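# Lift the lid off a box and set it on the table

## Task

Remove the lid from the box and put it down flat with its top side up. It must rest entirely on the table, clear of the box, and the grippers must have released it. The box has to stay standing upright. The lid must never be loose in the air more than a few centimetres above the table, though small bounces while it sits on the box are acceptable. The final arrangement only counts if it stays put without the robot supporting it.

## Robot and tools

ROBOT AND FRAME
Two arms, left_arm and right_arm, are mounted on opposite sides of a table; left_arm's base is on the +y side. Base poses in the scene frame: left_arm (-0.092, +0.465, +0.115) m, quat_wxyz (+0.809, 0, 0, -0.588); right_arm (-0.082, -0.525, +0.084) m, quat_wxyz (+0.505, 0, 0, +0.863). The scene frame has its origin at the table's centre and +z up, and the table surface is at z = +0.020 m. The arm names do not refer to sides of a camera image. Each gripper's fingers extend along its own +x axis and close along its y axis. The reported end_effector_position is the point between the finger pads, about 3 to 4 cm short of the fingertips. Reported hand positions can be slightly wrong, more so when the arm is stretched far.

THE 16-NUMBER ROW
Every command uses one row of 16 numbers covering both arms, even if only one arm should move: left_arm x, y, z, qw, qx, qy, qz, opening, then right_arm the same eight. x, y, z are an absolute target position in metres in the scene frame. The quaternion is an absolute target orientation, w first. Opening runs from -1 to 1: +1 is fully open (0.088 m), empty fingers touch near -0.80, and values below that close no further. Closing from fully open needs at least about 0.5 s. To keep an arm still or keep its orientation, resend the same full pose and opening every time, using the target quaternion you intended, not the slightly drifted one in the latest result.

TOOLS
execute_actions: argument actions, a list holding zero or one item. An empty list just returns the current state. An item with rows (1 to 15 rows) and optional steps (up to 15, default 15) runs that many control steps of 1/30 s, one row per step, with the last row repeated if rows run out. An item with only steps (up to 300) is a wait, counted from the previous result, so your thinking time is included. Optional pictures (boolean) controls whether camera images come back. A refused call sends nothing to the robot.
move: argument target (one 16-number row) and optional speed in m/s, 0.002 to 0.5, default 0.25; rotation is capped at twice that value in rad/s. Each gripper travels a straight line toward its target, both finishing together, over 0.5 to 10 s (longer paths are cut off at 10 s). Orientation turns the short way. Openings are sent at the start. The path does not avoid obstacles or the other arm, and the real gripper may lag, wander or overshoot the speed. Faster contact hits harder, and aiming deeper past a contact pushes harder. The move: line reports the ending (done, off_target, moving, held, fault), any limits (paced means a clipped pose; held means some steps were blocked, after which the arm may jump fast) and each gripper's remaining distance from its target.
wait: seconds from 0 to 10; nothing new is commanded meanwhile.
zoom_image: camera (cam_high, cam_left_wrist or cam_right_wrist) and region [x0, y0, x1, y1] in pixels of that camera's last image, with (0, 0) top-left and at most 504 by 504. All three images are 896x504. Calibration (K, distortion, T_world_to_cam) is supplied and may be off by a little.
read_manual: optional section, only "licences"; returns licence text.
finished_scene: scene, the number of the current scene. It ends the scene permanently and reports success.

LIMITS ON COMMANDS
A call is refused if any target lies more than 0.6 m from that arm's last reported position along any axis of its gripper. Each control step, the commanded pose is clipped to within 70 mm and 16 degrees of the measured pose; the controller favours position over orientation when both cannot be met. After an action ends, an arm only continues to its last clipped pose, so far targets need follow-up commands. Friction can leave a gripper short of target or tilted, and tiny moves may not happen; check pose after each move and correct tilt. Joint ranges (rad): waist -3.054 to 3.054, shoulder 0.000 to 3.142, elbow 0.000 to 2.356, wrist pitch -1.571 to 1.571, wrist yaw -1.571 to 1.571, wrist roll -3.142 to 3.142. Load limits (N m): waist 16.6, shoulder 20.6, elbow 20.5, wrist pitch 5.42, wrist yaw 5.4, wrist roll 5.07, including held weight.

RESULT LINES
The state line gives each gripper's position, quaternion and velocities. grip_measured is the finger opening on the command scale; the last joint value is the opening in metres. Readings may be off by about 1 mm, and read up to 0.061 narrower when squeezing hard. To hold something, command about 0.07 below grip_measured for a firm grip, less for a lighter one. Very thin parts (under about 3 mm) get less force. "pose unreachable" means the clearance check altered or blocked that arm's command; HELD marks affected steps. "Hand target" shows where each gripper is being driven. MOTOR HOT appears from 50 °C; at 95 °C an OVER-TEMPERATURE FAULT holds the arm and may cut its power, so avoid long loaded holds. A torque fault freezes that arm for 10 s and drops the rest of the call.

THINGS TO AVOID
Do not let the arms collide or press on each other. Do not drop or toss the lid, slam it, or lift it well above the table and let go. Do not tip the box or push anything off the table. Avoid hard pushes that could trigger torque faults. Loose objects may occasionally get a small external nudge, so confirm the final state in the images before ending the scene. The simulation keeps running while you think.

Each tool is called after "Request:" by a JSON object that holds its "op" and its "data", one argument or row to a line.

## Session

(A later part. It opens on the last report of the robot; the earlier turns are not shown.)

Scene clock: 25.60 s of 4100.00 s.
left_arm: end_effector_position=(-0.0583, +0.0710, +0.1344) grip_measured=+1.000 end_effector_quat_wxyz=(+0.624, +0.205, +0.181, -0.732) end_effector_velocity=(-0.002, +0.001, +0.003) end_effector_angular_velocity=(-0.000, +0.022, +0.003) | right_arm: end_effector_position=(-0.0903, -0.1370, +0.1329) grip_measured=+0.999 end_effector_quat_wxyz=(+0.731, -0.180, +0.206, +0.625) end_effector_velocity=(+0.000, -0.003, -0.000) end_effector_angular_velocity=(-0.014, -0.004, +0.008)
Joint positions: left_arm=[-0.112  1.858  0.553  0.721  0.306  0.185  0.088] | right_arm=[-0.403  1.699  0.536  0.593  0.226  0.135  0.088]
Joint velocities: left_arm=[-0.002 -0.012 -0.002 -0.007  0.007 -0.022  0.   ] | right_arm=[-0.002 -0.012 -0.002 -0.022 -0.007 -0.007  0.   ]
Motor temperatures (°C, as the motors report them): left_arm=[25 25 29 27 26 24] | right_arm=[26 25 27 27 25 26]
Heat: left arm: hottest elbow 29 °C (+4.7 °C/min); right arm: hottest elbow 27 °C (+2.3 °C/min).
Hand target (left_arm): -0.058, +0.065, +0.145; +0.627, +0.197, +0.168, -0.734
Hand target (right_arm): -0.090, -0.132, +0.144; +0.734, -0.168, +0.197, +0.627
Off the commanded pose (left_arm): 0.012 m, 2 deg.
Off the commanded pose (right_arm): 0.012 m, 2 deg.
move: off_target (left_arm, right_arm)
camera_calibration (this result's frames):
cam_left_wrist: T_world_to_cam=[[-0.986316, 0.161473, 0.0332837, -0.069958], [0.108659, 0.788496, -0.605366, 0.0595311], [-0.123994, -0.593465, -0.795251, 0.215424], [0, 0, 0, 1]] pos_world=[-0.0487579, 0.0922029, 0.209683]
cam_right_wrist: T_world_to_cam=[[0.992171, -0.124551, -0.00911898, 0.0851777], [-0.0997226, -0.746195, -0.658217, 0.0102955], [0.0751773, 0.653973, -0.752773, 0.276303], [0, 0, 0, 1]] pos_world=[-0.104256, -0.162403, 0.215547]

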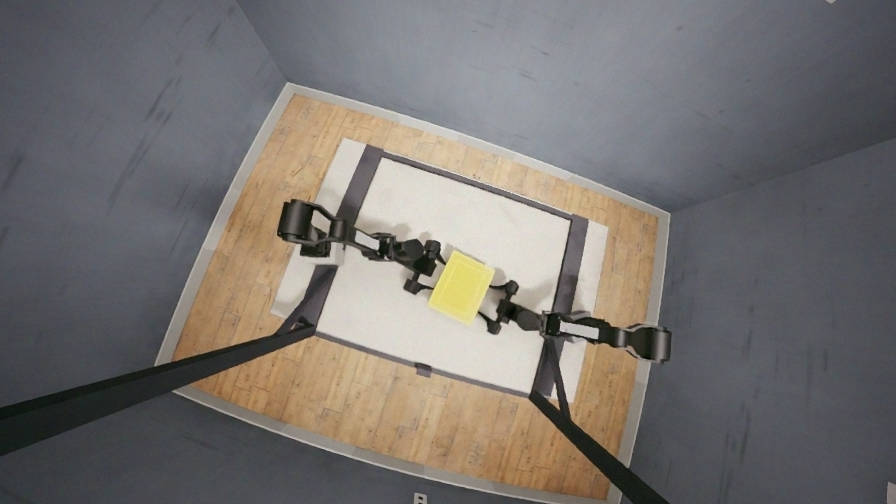

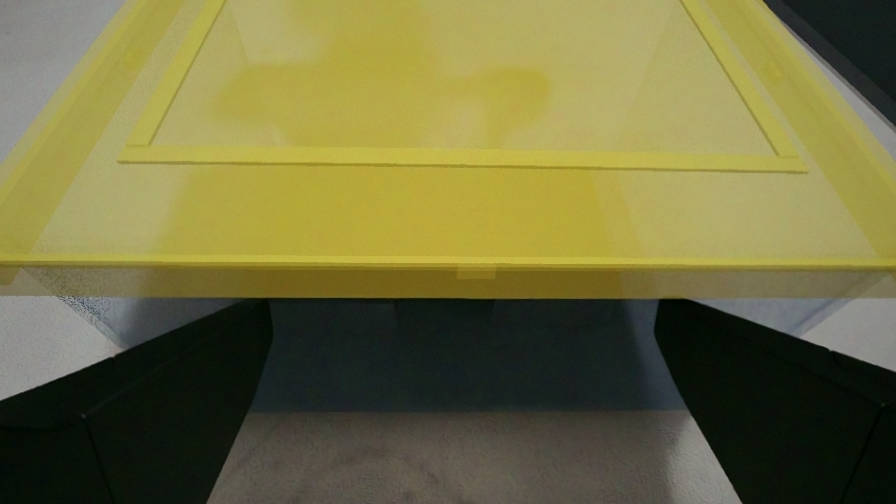

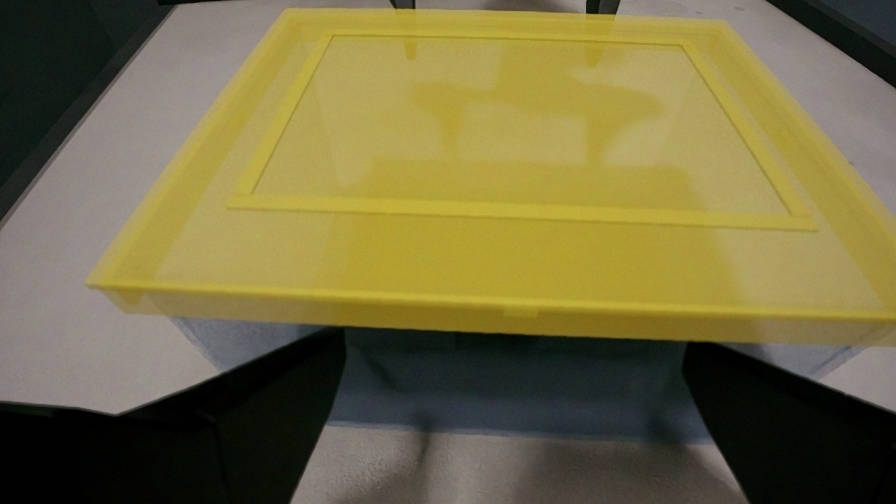

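Just reaching the skirt.

Request:
{"op": "move", "data": {
  "target": [-0.058,0.064,0.165,0.627,0.197,0.168,-0.734,1,-0.090,-0.131,0.165,0.734,-0.168,0.197,0.627,1],
  "speed": 0.015
}}

Scene clock: 28.57 s of 4100.00 s.
left_arm: end_effector_position=(-0.0583, +0.0724, +0.1504) grip_measured=+1.000 end_effector_quat_wxyz=(+0.624, +0.208, +0.186, -0.730) end_effector_velocity=(+0.002, +0.001, +0.005) end_effector_angular_velocity=(+0.003, +0.006, +0.028) | right_arm: end_effector_position=(-0.0899, -0.1386, +0.1486) grip_measured=+0.999 end_effector_quat_wxyz=(+0.730, -0.187, +0.210, +0.623) end_effector_velocity=(+0.001, +0.001, +0.005) end_effector_angular_velocity=(+0.010, +0.007, +0.010)
Joint positions: left_arm=[-0.112  1.776  0.569  0.61   0.304  0.185  0.088] | right_arm=[-0.403  1.624  0.566  0.471  0.226  0.135  0.088]
Joint velocities: left_arm=[-0.002 -0.027 -0.002 -0.022 -0.022 -0.022  0.   ] | right_arm=[-0.012 -0.017  0.002 -0.007 -0.022 -0.007 -0.   ]
Motor temperatures (°C, as the motors report them): left_arm=[25 26 30 27 26 24] | right_arm=[26 25 27 27 25 26]
Heat: left arm: hottest elbow 30 °C (+6.3 °C/min); right arm: hottest elbow 27 °C (+2.1 °C/min).
Hand target (left_arm): -0.058, +0.064, +0.165; +0.627, +0.197, +0.168, -0.734
Hand target (right_arm): -0.090, -0.131, +0.165; +0.734, -0.168, +0.197, +0.627
Off the commanded pose (left_arm): 0.017 m, 3 deg.
Off the commanded pose (right_arm): 0.018 m, 3 deg.
move: off_target (left_arm, right_arm)
camera_calibration (this result's frames):
cam_left_wrist: T_world_to_cam=[[-0.986516, 0.159456, 0.0368877, -0.0711283], [0.106471, 0.796423, -0.595293, 0.0659234], [-0.124301, -0.583339, -0.802661, 0.229362], [0, 0, 0, 1]] pos_world=[-0.0486781, 0.0926347, 0.225968]
cam_right_wrist: T_world_to_cam=[[0.992089, -0.12543, -0.00515244, 0.0839366], [-0.0990915, -0.757245, -0.645571, 0.0161264], [0.0770724, 0.640974, -0.763683, 0.289126], [0, 0, 0, 1]] pos_world=[-0.103958, -0.162583, 0.231644]

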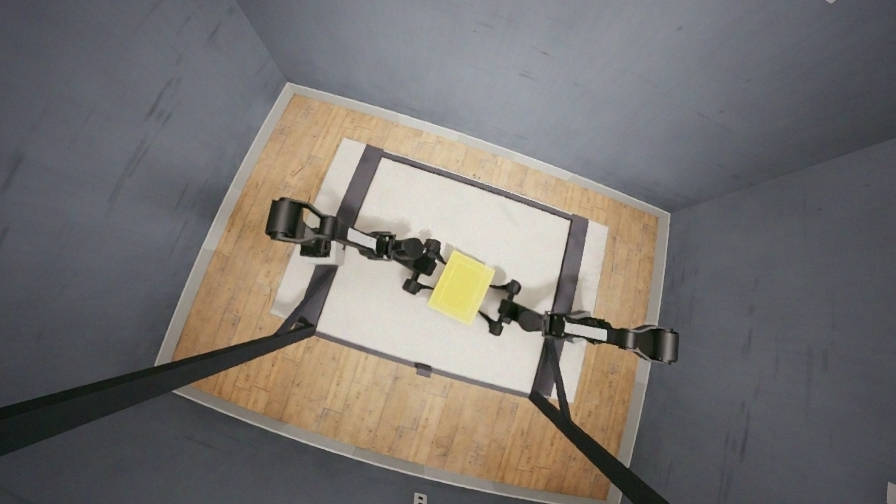

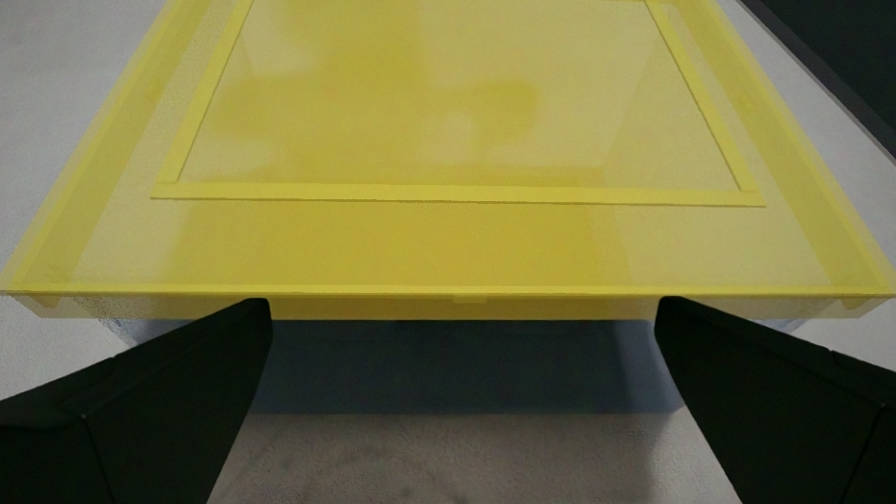

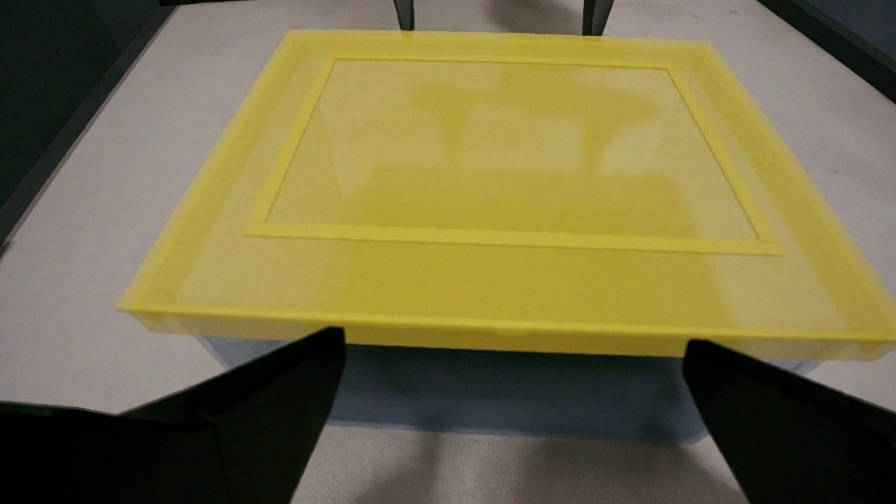

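Request:
{"op": "move", "data": {
  "target": [-0.059,0.058,0.185,0.627,0.197,0.168,-0.734,1,-0.089,-0.124,0.185,0.734,-0.168,0.197,0.627,1],
  "speed": 0.015
}}

Scene clock: 31.90 s of 4100.00 s.
left_arm: end_effector_position=(-0.0585, +0.0610, +0.1784) grip_measured=+1.000 end_effector_quat_wxyz=(+0.625, +0.202, +0.173, -0.734) end_effector_velocity=(-0.002, -0.000, +0.000) end_effector_angular_velocity=(+0.004, +0.003, +0.003) | right_arm: end_effector_position=(-0.0897, -0.1376, +0.1569) grip_measured=+0.999 end_effector_quat_wxyz=(+0.726, -0.201, +0.220, +0.619) end_effector_velocity=(+0.000, -0.002, -0.002) end_effector_angular_velocity=(-0.018, -0.003, +0.008)
Joint positions: left_arm=[-0.119  1.709  0.63   0.512  0.302  0.185  0.088] | right_arm=[-0.406  1.59   0.612  0.355  0.222  0.133  0.088]
Joint velocities: left_arm=[-0.007 -0.002  0.002 -0.007 -0.007 -0.007  0.   ] | right_arm=[-0.002 -0.002  0.002 -0.022 -0.007 -0.007 -0.   ]
Motor temperatures (°C, as the motors report them): left_arm=[25 27 30 27 26 24] | right_arm=[26 26 28 27 25 26]
Heat: left arm: hottest elbow 30 °C (+5.6 °C/min); right arm: hottest elbow 28 °C (+3.8 °C/min).
Hand target (left_arm): -0.059, +0.058, +0.185; +0.627, +0.197, +0.168, -0.735
Hand target (right_arm): -0.089, -0.125, +0.185; +0.734, -0.168, +0.197, +0.627
Off the commanded pose (left_arm): 0.007 m, 1 deg.
Off the commanded pose (right_arm): 0.031 m, 5 deg.
move: off_target (right_arm)
camera_calibration (this result's frames):
cam_left_wrist: T_world_to_cam=[[-0.985871, 0.165549, 0.0255362, -0.0688781], [0.114744, 0.778505, -0.617061, 0.0971642], [-0.122034, -0.605412, -0.786501, 0.243795], [0, 0, 0, 1]] pos_world=[-0.0493028, 0.0833564, 0.25346]
cam_right_wrist: T_world_to_cam=[[0.992369, -0.123278, 0.00232027, 0.0830873], [-0.0954902, -0.780315, -0.618053, 0.0151197], [0.0780028, 0.613116, -0.786133, 0.294664], [0, 0, 0, 1]] pos_world=[-0.103994, -0.158622, 0.240797]

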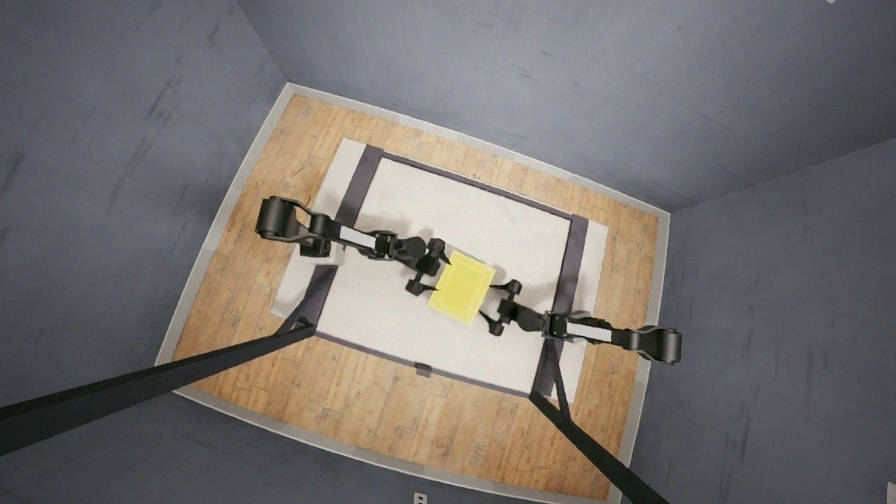

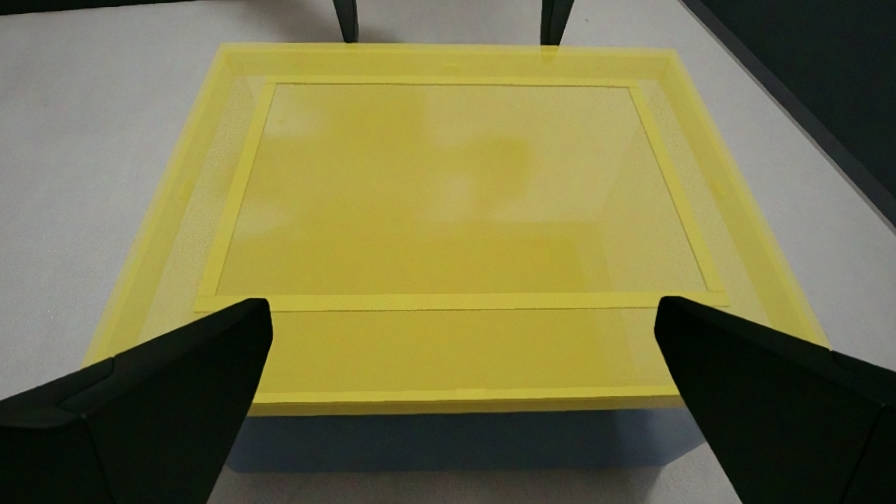

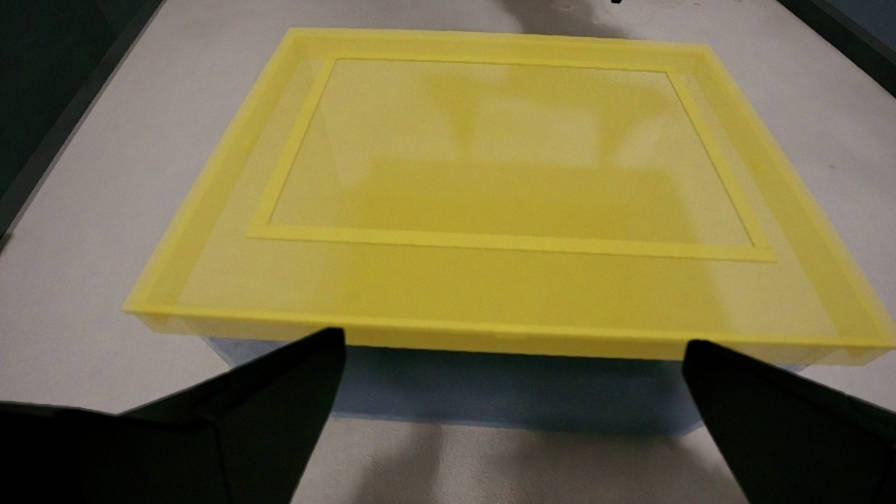

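Request:
{"op": "move", "data": {
  "target": [-0.054,0.10,0.17,0.643,0.1,0.085,-0.753,1,-0.092,-0.16,0.14,0.753,-0.085,0.1,0.643,1],
  "speed": 0.1
}}

Request:
{"op": "move", "data": {
  "target": [-0.054,0.095,0.112,0.643,0.1,0.085,-0.753,1,-0.092,-0.155,0.108,0.753,-0.085,0.1,0.643,1],
  "speed": 0.1
}}

Request:
{"op": "move", "data": {
  "target": [-0.059,0.062,0.114,0.643,0.1,0.085,-0.753,1,-0.089,-0.125,0.110,0.753,-0.085,0.1,0.643,1],
  "speed": 0.03
}}

Request:
{"op": "move", "data": {
  "target": [-0.059,0.062,0.15,0.643,0.1,0.085,-0.753,1,-0.089,-0.125,0.146,0.753,-0.085,0.1,0.643,1],
  "speed": 0.015
}}

Scene clock: 35.43 s of 4100.00 s.
left_arm: end_effector_position=(-0.0541, +0.0973, +0.1760) grip_measured=+1.000 end_effector_quat_wxyz=(+0.644, +0.099, +0.077, -0.755) end_effector_velocity=(-0.000, +0.002, -0.000) end_effector_angular_velocity=(-0.010, +0.002, +0.006) | right_arm: end_effector_position=(-0.0920, -0.1588, +0.1435) grip_measured=+0.999 end_effector_quat_wxyz=(+0.753, -0.082, +0.100, +0.645) end_effector_velocity=(+0.002, -0.003, -0.003) end_effector_angular_velocity=(+0.002, -0.009, -0.008)
Joint positions: left_arm=[-0.047  1.845  0.339  1.232  0.41   0.124  0.088] | right_arm=[-0.368  1.837  0.307  1.259  0.285  0.084  0.088]
Joint velocities: left_arm=[-0.002  0.012 -0.012  0.037 -0.007 -0.007  0.   ] | right_arm=[-0.002  0.022 -0.012  0.037  0.007 -0.007 -0.   ]
Motor temperatures (°C, as the motors report them): left_arm=[25 27 30 28 26 24] | right_arm=[26 26 28 28 25 26]
Heat: left arm: hottest elbow 30 °C (+5.1 °C/min); right arm: hottest elbow 28 °C (+3.4 °C/min).
Hand target (left_arm): -0.054, +0.100, +0.171; +0.643, +0.100, +0.086, -0.754
Hand target (right_arm): -0.092, -0.160, +0.141; +0.753, -0.086, +0.099, +0.645
Off the commanded pose (left_arm): 0.007 m, 1 deg.
Off the commanded pose (right_arm): 0.004 m, 0 deg.
move: done
camera_calibration (this result's frames):
cam_left_wrist: T_world_to_cam=[[-0.98483, 0.173289, 0.00898968, -0.0682469], [0.093216, 0.572036, -0.814914, 0.120605], [-0.146358, -0.801714, -0.579512, 0.245739], [0, 0, 0, 1]] pos_world=[-0.042488, 0.139848, 0.241305]
cam_right_wrist: T_world_to_cam=[[0.992593, -0.120858, -0.0123229, 0.0852534], [-0.0743438, -0.524069, -0.848425, 0.0657573], [0.0960811, 0.843057, -0.529173, 0.298519], [0, 0, 0, 1]] pos_world=[-0.108415, -0.206904, 0.214809]

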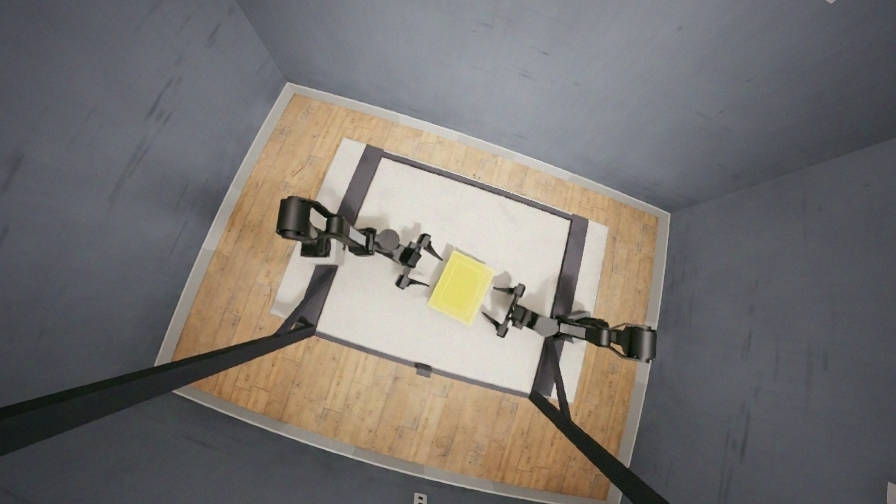

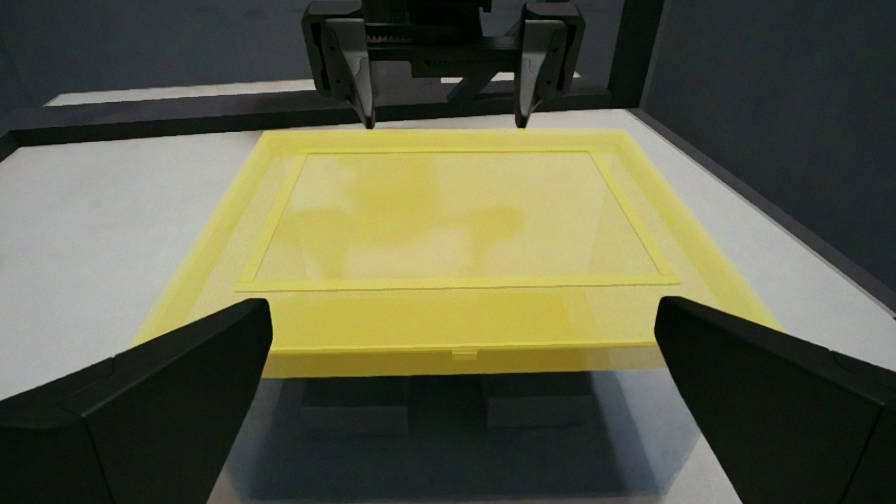

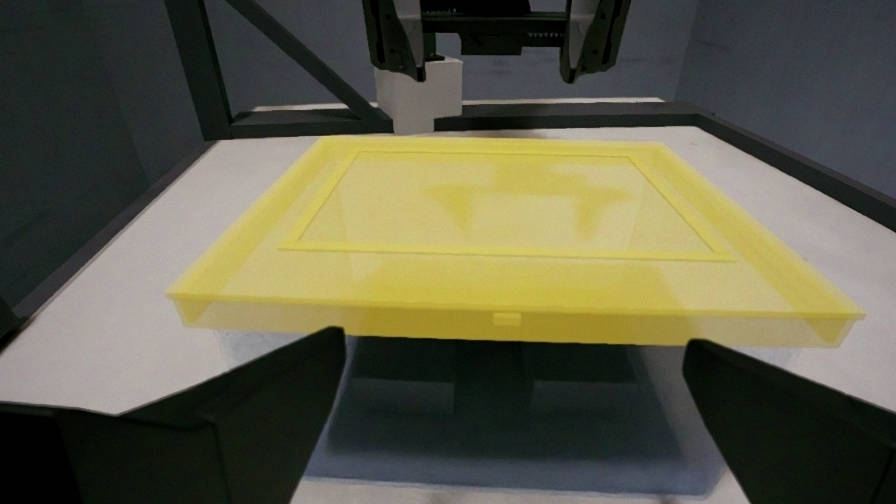

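Scene clock: 36.53 s of 4100.00 s.
left_arm: end_effector_position=(-0.0537, +0.0962, +0.1155) grip_measured=+1.000 end_effector_quat_wxyz=(+0.643, +0.102, +0.083, -0.754) end_effector_velocity=(-0.005, +0.002, -0.008) end_effector_angular_velocity=(+0.025, +0.020, -0.022) | right_arm: end_effector_position=(-0.0923, -0.1565, +0.1088) grip_measured=+0.999 end_effector_quat_wxyz=(+0.753, -0.085, +0.102, +0.645) end_effector_velocity=(-0.002, -0.002, -0.005) end_effector_angular_velocity=(-0.014, -0.003, +0.021)
Joint positions: left_arm=[-0.047  2.235  0.37   1.575  0.409  0.124  0.088] | right_arm=[-0.368  2.075  0.322  1.474  0.285  0.084  0.088]
Joint velocities: left_arm=[-0.002  0.022  0.002 -0.007  0.022 -0.007  0.   ] | right_arm=[-0.002  0.012 -0.007  0.007 -0.022 -0.007 -0.   ]
Motor temperatures (°C, as the motors report them): left_arm=[25 27 30 28 26 24] | right_arm=[26 26 28 28 25 26]
Heat: left arm: hottest elbow 30 °C (+4.9 °C/min); right arm: hottest elbow 28 °C (+3.3 °C/min).
Hand target (left_arm): -0.054, +0.095, +0.113; +0.643, +0.102, +0.086, -0.754
Hand target (right_arm): -0.092, -0.155, +0.108; +0.754, -0.085, +0.100, +0.644
Off the commanded pose (left_arm): 0.004 m, 0 deg.
Off the commanded pose (right_arm): 0.002 m, 0 deg.
joint sent to its limit (left arm) — the command would take joint 4 (wrist pitch) past its upper limit, so that joint was sent only as far as its limit.
move: done
camera_calibration (this result's frames):
cam_left_wrist: T_world_to_cam=[[-0.98491, 0.172388, 0.0152984, -0.0677626], [0.0897012, 0.584085, -0.806721, 0.0695789], [-0.148005, -0.793176, -0.590734, 0.210247], [0, 0, 0, 1]] pos_world=[-0.0418639, 0.137804, 0.181367]
cam_right_wrist: T_world_to_cam=[[0.992606, -0.120948, -0.0102344, 0.0851809], [-0.0733804, -0.530781, -0.844326, 0.0361023], [0.0966871, 0.838835, -0.535731, 0.278414], [0, 0, 0, 1]] pos_world=[-0.108821, -0.204078, 0.180509]

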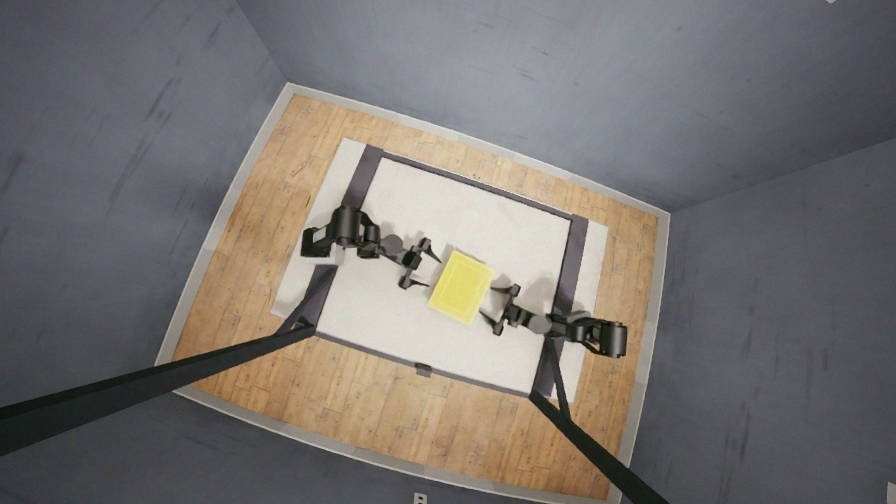

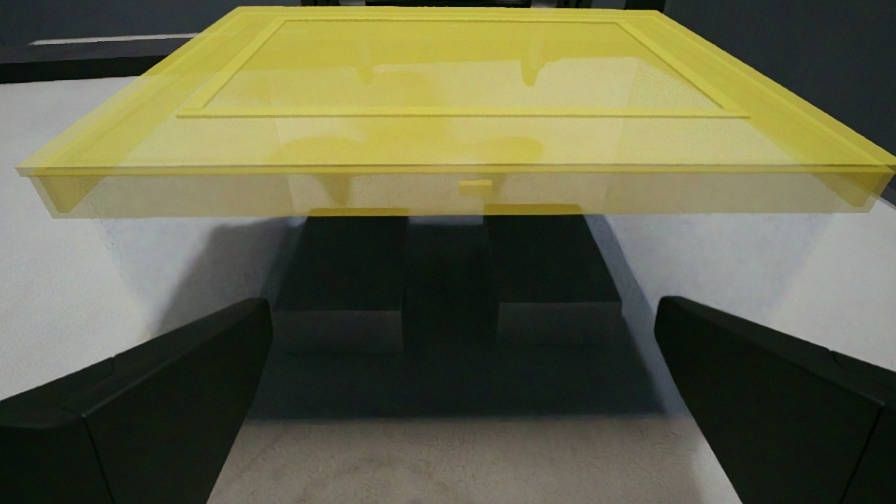

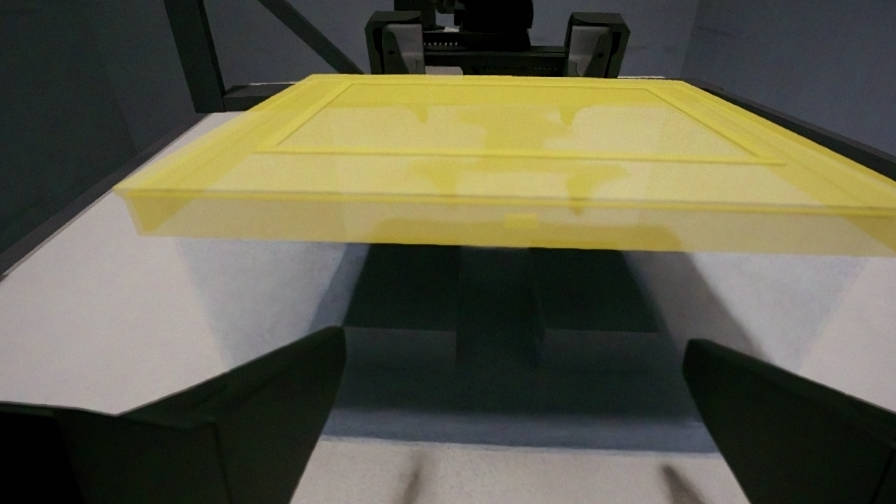

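Scene clock: 37.93 s of 4100.00 s.
left_arm: end_effector_position=(-0.0568, +0.0707, +0.1160) grip_measured=+1.000 end_effector_quat_wxyz=(+0.644, +0.102, +0.083, -0.753) end_effector_velocity=(+0.002, -0.001, -0.002) end_effector_angular_velocity=(+0.007, -0.011, +0.017) | right_arm: end_effector_position=(-0.0906, -0.1366, +0.1101) grip_measured=+0.999 end_effector_quat_wxyz=(+0.754, -0.085, +0.103, +0.643) end_effector_velocity=(-0.000, +0.000, -0.001) end_effector_angular_velocity=(-0.013, -0.007, +0.007)
Joint positions: left_arm=[-0.086  2.235  0.464  1.488  0.368  0.111  0.088] | right_arm=[-0.384  2.078  0.4    1.4    0.274  0.081  0.088]
Joint velocities: left_arm=[-0.002  0.002  0.002 -0.007 -0.022  0.007  0.   ] | right_arm=[-0.002 -0.007  0.002 -0.022 -0.007 -0.007 -0.   ]
Motor temperatures (°C, as the motors report them): left_arm=[25 27 30 28 26 24] | right_arm=[26 26 28 28 25 26]
Heat: left arm: hottest elbow 30 °C (+4.7 °C/min); right arm: hottest elbow 28 °C (+3.2 °C/min).
Hand target (left_arm): -0.059, +0.062, +0.114; +0.644, +0.100, +0.085, -0.754
Hand target (right_arm): -0.089, -0.126, +0.110; +0.754, -0.085, +0.100, +0.644
Off the commanded pose (left_arm): 0.009 m, 0 deg.
Off the commanded pose (right_arm): 0.012 m, 0 deg.
move: off_target (left_arm, right_arm)
camera_calibration (this result's frames):
cam_left_wrist: T_world_to_cam=[[-0.98541, 0.169572, 0.0146099, -0.0661972], [0.0883115, 0.582792, -0.807808, 0.0853791], [-0.145496, -0.794732, -0.589264, 0.189912], [0, 0, 0, 1]] pos_world=[-0.0451399, 0.112396, 0.181845]
cam_right_wrist: T_world_to_cam=[[0.992101, -0.12503, -0.0101585, 0.085284], [-0.0755165, -0.530625, -0.844236, 0.047735], [0.100164, 0.838334, -0.535876, 0.262536], [0, 0, 0, 1]] pos_world=[-0.107302, -0.184101, 0.181853]

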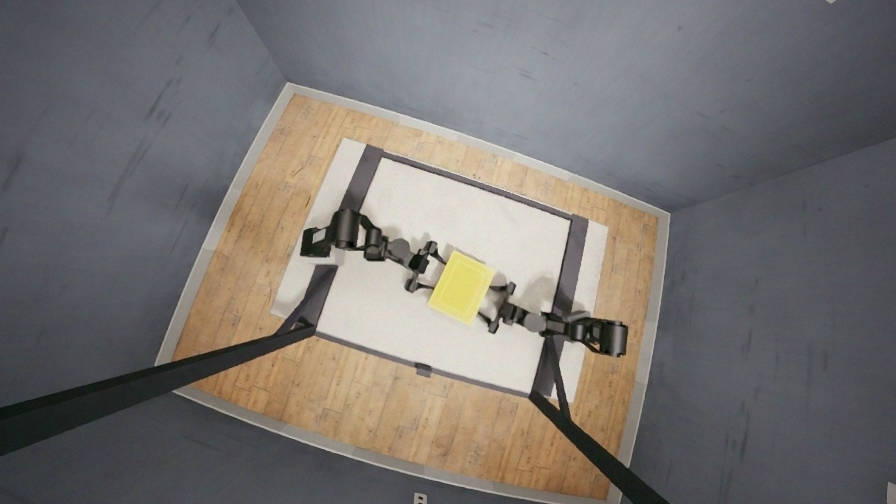

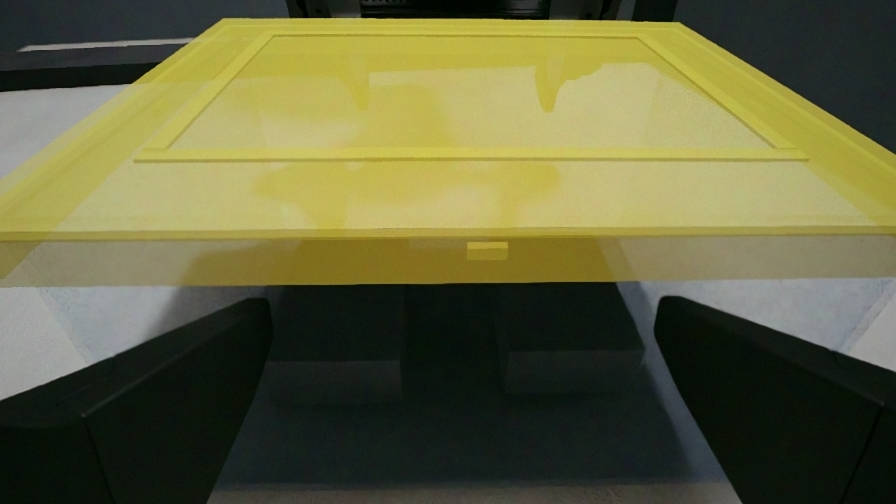

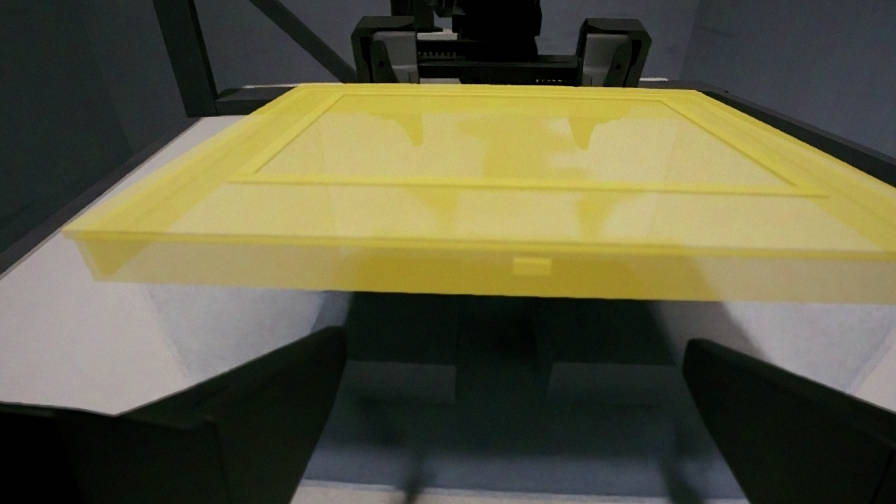

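Scene clock: 40.67 s of 4100.00 s.
left_arm: end_effector_position=(-0.0579, +0.0699, +0.1310) grip_measured=+1.000 end_effector_quat_wxyz=(+0.642, +0.117, +0.108, -0.750) end_effector_velocity=(-0.000, +0.001, +0.001) end_effector_angular_velocity=(+0.007, -0.008, +0.002) | right_arm: end_effector_position=(-0.0898, -0.1365, +0.1244) grip_measured=+0.999 end_effector_quat_wxyz=(+0.750, -0.112, +0.120, +0.641) end_effector_velocity=(+0.000, -0.002, -0.002) end_effector_angular_velocity=(-0.023, -0.012, -0.002)
Joint positions: left_arm=[-0.094  2.08   0.461  1.277  0.355  0.111  0.088] | right_arm=[-0.39   1.916  0.413  1.16   0.265  0.078  0.088]
Joint velocities: left_arm=[-0.002 -0.017 -0.002 -0.022 -0.007  0.007  0.   ] | right_arm=[ 0.002 -0.017 -0.002 -0.037  0.007 -0.007 -0.   ]
Motor temperatures (°C, as the motors report them): left_arm=[25 28 30 28 26 24] | right_arm=[26 27 28 28 25 26]
Heat: left arm: hottest elbow 30 °C (+4.4 °C/min); right arm: hottest elbow 28 °C (+3.0 °C/min).
Hand target (left_arm): -0.059, +0.062, +0.150; +0.644, +0.100, +0.085, -0.754
Hand target (right_arm): -0.089, -0.126, +0.146; +0.754, -0.085, +0.100, +0.644
Off the commanded pose (left_arm): 0.021 m, 3 deg.
Off the commanded pose (right_arm): 0.024 m, 4 deg.
move: off_target (left_arm, right_arm)
camera_calibration (this result's frames):
cam_left_wrist: T_world_to_cam=[[-0.985972, 0.1635, 0.0335856, -0.069399], [0.0781047, 0.62976, -0.772853, 0.0895487], [-0.147512, -0.759388, -0.633696, 0.201214], [0, 0, 0, 1]] pos_world=[-0.0457381, 0.107752, 0.199047]
cam_right_wrist: T_world_to_cam=[[0.992632, -0.121045, 0.00546477, 0.0833803], [-0.0668152, -0.584431, -0.808688, 0.0489029], [0.101081, 0.802364, -0.588213, 0.27164], [0, 0, 0, 1]] pos_world=[-0.106956, -0.179282, 0.198874]

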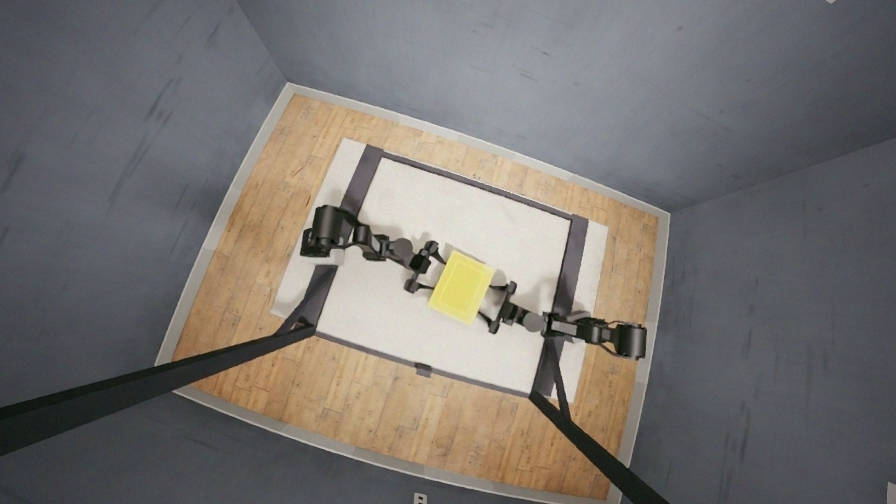

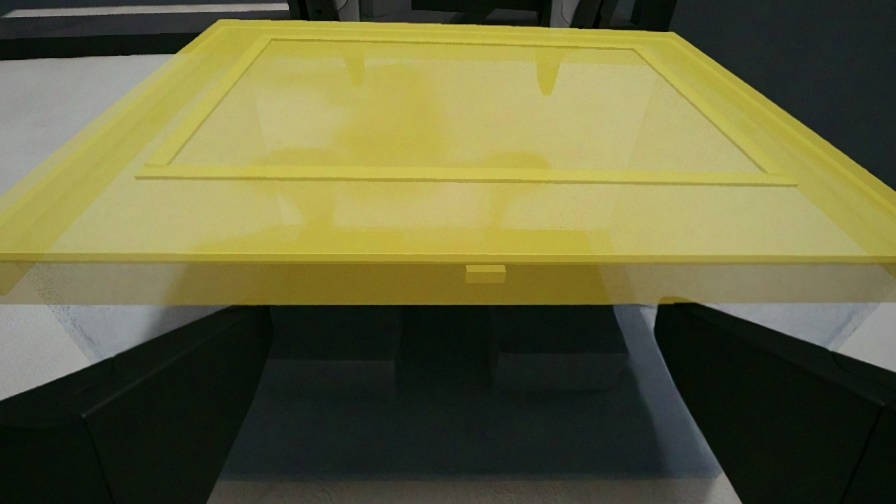

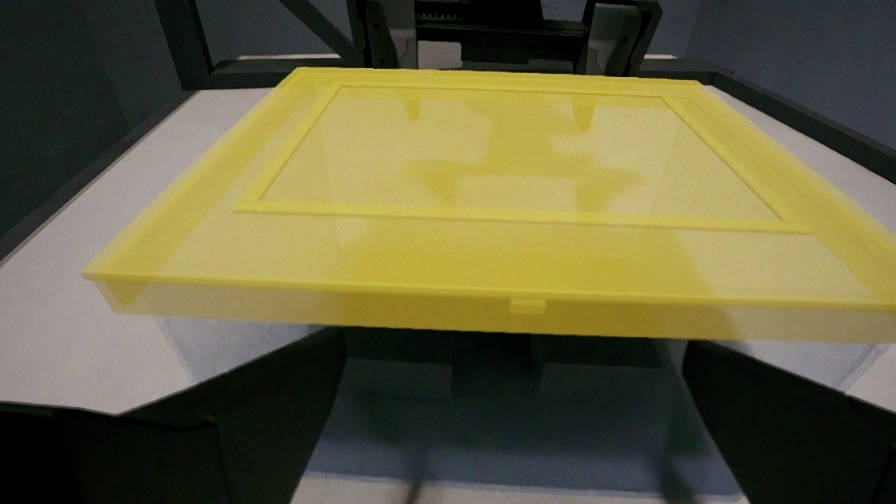

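Request:
{"op": "move", "data": {
  "target": [-0.059,0.060,0.168,0.643,0.1,0.085,-0.753,1,-0.089,-0.125,0.168,0.753,-0.085,0.1,0.643,1],
  "speed": 0.012
}}

Scene clock: 45.50 s of 4100.00 s.
left_arm: end_effector_position=(-0.0585, +0.0636, +0.1609) grip_measured=+1.000 end_effector_quat_wxyz=(+0.643, +0.107, +0.092, -0.752) end_effector_velocity=(+0.002, -0.002, +0.005) end_effector_angular_velocity=(-0.015, +0.001, +0.011) | right_arm: end_effector_position=(-0.0903, -0.1292, +0.1590) grip_measured=+0.999 end_effector_quat_wxyz=(+0.751, -0.096, +0.107, +0.644) end_effector_velocity=(-0.002, -0.001, -0.002) end_effector_angular_velocity=(-0.009, -0.001, +0.021)
Joint positions: left_arm=[-0.099  1.961  0.473  1.185  0.355  0.106  0.088] | right_arm=[-0.392  1.779  0.445  1.034  0.261  0.073  0.088]
Joint velocities: left_arm=[ 0.002 -0.007  0.002  0.007 -0.007 -0.007  0.   ] | right_arm=[-0.002 -0.002 -0.002 -0.007 -0.022 -0.007 -0.   ]
Motor temperatures (°C, as the motors report them): left_arm=[25 29 30 29 26 24] | right_arm=[26 27 28 29 25 26]
Heat: left arm: hottest elbow 30 °C (+4.0 °C/min); right arm: hottest wrist pitch 29 °C (+4.0 °C/min).
Hand target (left_arm): -0.059, +0.060, +0.168; +0.644, +0.100, +0.085, -0.754
Hand target (right_arm): -0.089, -0.125, +0.168; +0.754, -0.085, +0.100, +0.644
Off the commanded pose (left_arm): 0.008 m, 1 deg.
Off the commanded pose (right_arm): 0.010 m, 2 deg.
move: off_target (right_arm)
camera_calibration (this result's frames):
cam_left_wrist: T_world_to_cam=[[-0.985483, 0.168226, 0.022887, -0.068532], [0.0839175, 0.599851, -0.795699, 0.122629], [-0.147586, -0.782227, -0.60526, 0.212158], [0, 0, 0, 1]] pos_world=[-0.0465164, 0.103925, 0.227555]
cam_right_wrist: T_world_to_cam=[[0.992946, -0.118566, -0.000576686, 0.0858579], [-0.0662616, -0.55087, -0.831957, 0.0892403], [0.0983242, 0.826126, -0.55484, 0.283754], [0, 0, 0, 1]] pos_world=[-0.107239, -0.175077, 0.231731]

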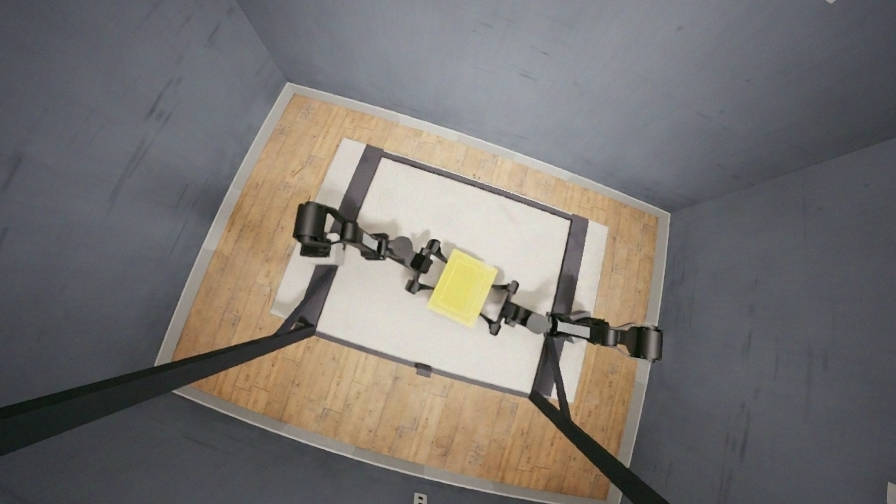

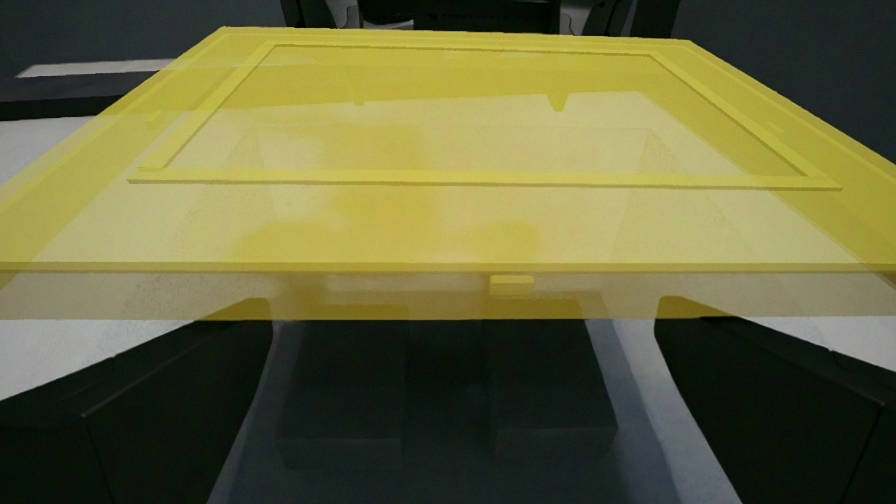

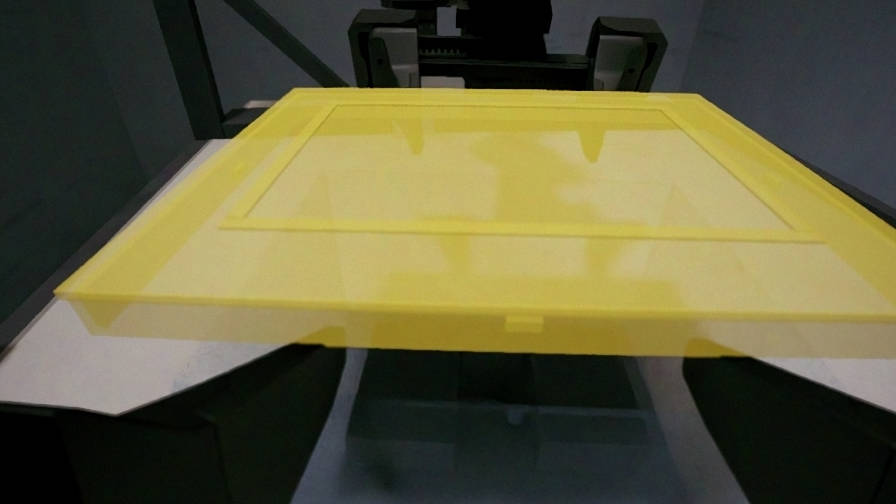

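Request:
{"op": "move", "data": {
  "target": [0.163,0.020,0.172,0.643,0.1,0.085,-0.753,1,0.133,-0.157,0.172,0.753,-0.085,0.1,0.643,1],
  "speed": 0.05
}}

Scene clock: 51.17 s of 4100.00 s.
left_arm: end_effector_position=(+0.1593, +0.0185, +0.1730) grip_measured=+1.000 end_effector_quat_wxyz=(+0.644, +0.099, +0.087, -0.754) end_effector_velocity=(+0.004, -0.001, -0.001) end_effector_angular_velocity=(+0.003, -0.007, +0.007) | right_arm: end_effector_position=(+0.1294, -0.1594, +0.1709) grip_measured=+0.999 end_effector_quat_wxyz=(+0.754, -0.082, +0.104, +0.643) end_effector_velocity=(+0.002, -0.001, +0.001) end_effector_angular_velocity=(-0.004, -0.018, +0.005)
Joint positions: left_arm=[0.422 2.222 1.134 0.682 0.851 0.309 0.088] | right_arm=[-1.215  1.837  0.602  0.927 -0.525 -0.149  0.088]
Joint velocities: left_arm=[ 0.002  0.007  0.012 -0.007 -0.007  0.007  0.   ] | right_arm=[-0.007 -0.002  0.002 -0.007 -0.007 -0.022 -0.   ]
Motor temperatures (°C, as the motors report them): left_arm=[25 29 30 29 26 25] | right_arm=[26 27 28 29 25 26]
Heat: left arm: hottest elbow 30 °C (+3.5 °C/min); right arm: hottest wrist pitch 29 °C (+3.5 °C/min).
Hand target (left_arm): +0.162, +0.017, +0.171; +0.644, +0.100, +0.086, -0.754
Hand target (right_arm): +0.132, -0.158, +0.172; +0.754, -0.083, +0.100, +0.644
Off the commanded pose (left_arm): 0.004 m, 0 deg.
Off the commanded pose (right_arm): 0.004 m, 1 deg.
move: done
camera_calibration (this result's frames):
cam_left_wrist: T_world_to_cam=[[-0.985337, 0.168863, 0.0244075, 0.153087], [0.080132, 0.584306, -0.807568, 0.144018], [-0.15063, -0.793771, -0.58927, 0.214289], [0, 0, 0, 1]] pos_world=[0.171581, 0.0600945, 0.238842]
cam_right_wrist: T_world_to_cam=[[0.991772, -0.127051, -0.0157125, -0.134515], [-0.0810547, -0.528185, -0.845252, 0.104809], [0.0990912, 0.83957, -0.534137, 0.292185], [0, 0, 0, 1]] pos_world=[0.11295, -0.207042, 0.242544]

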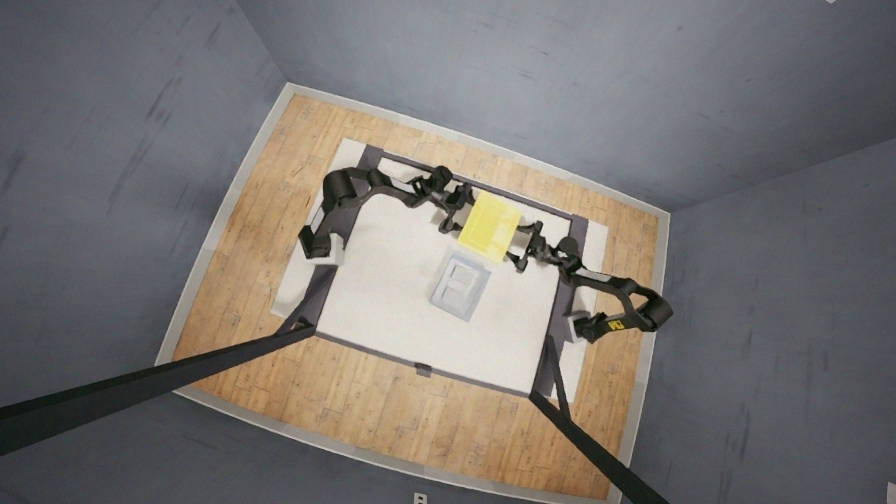

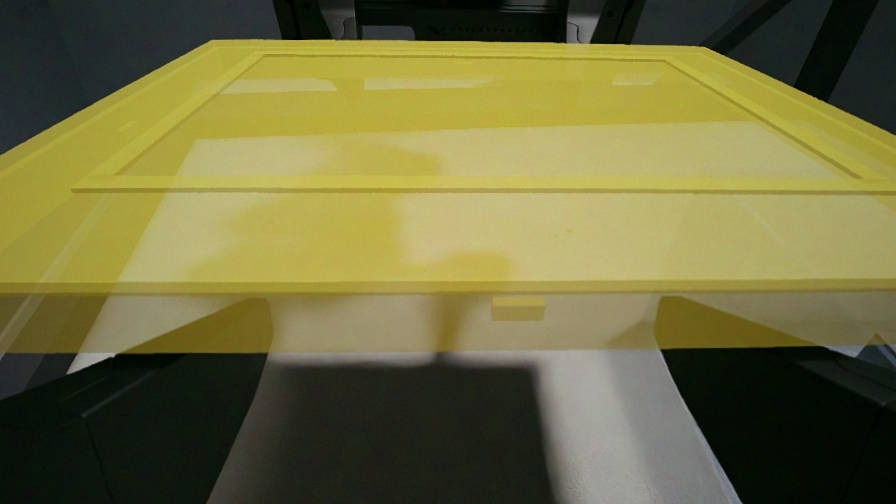

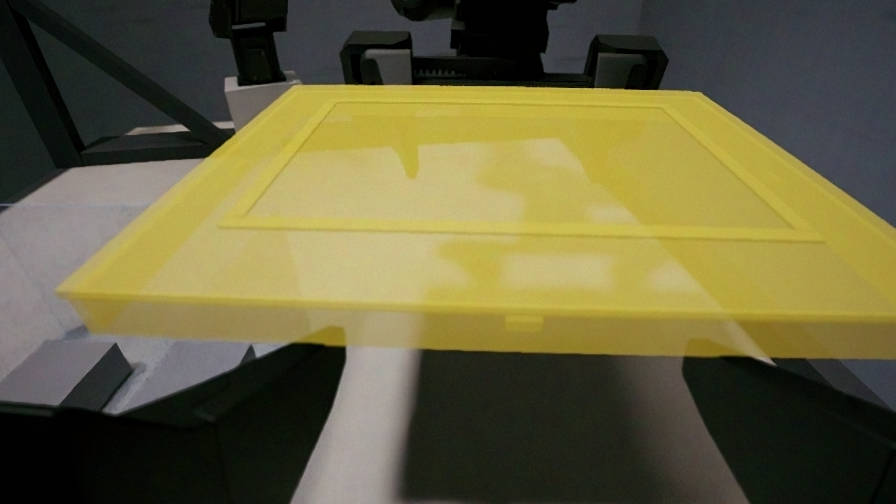

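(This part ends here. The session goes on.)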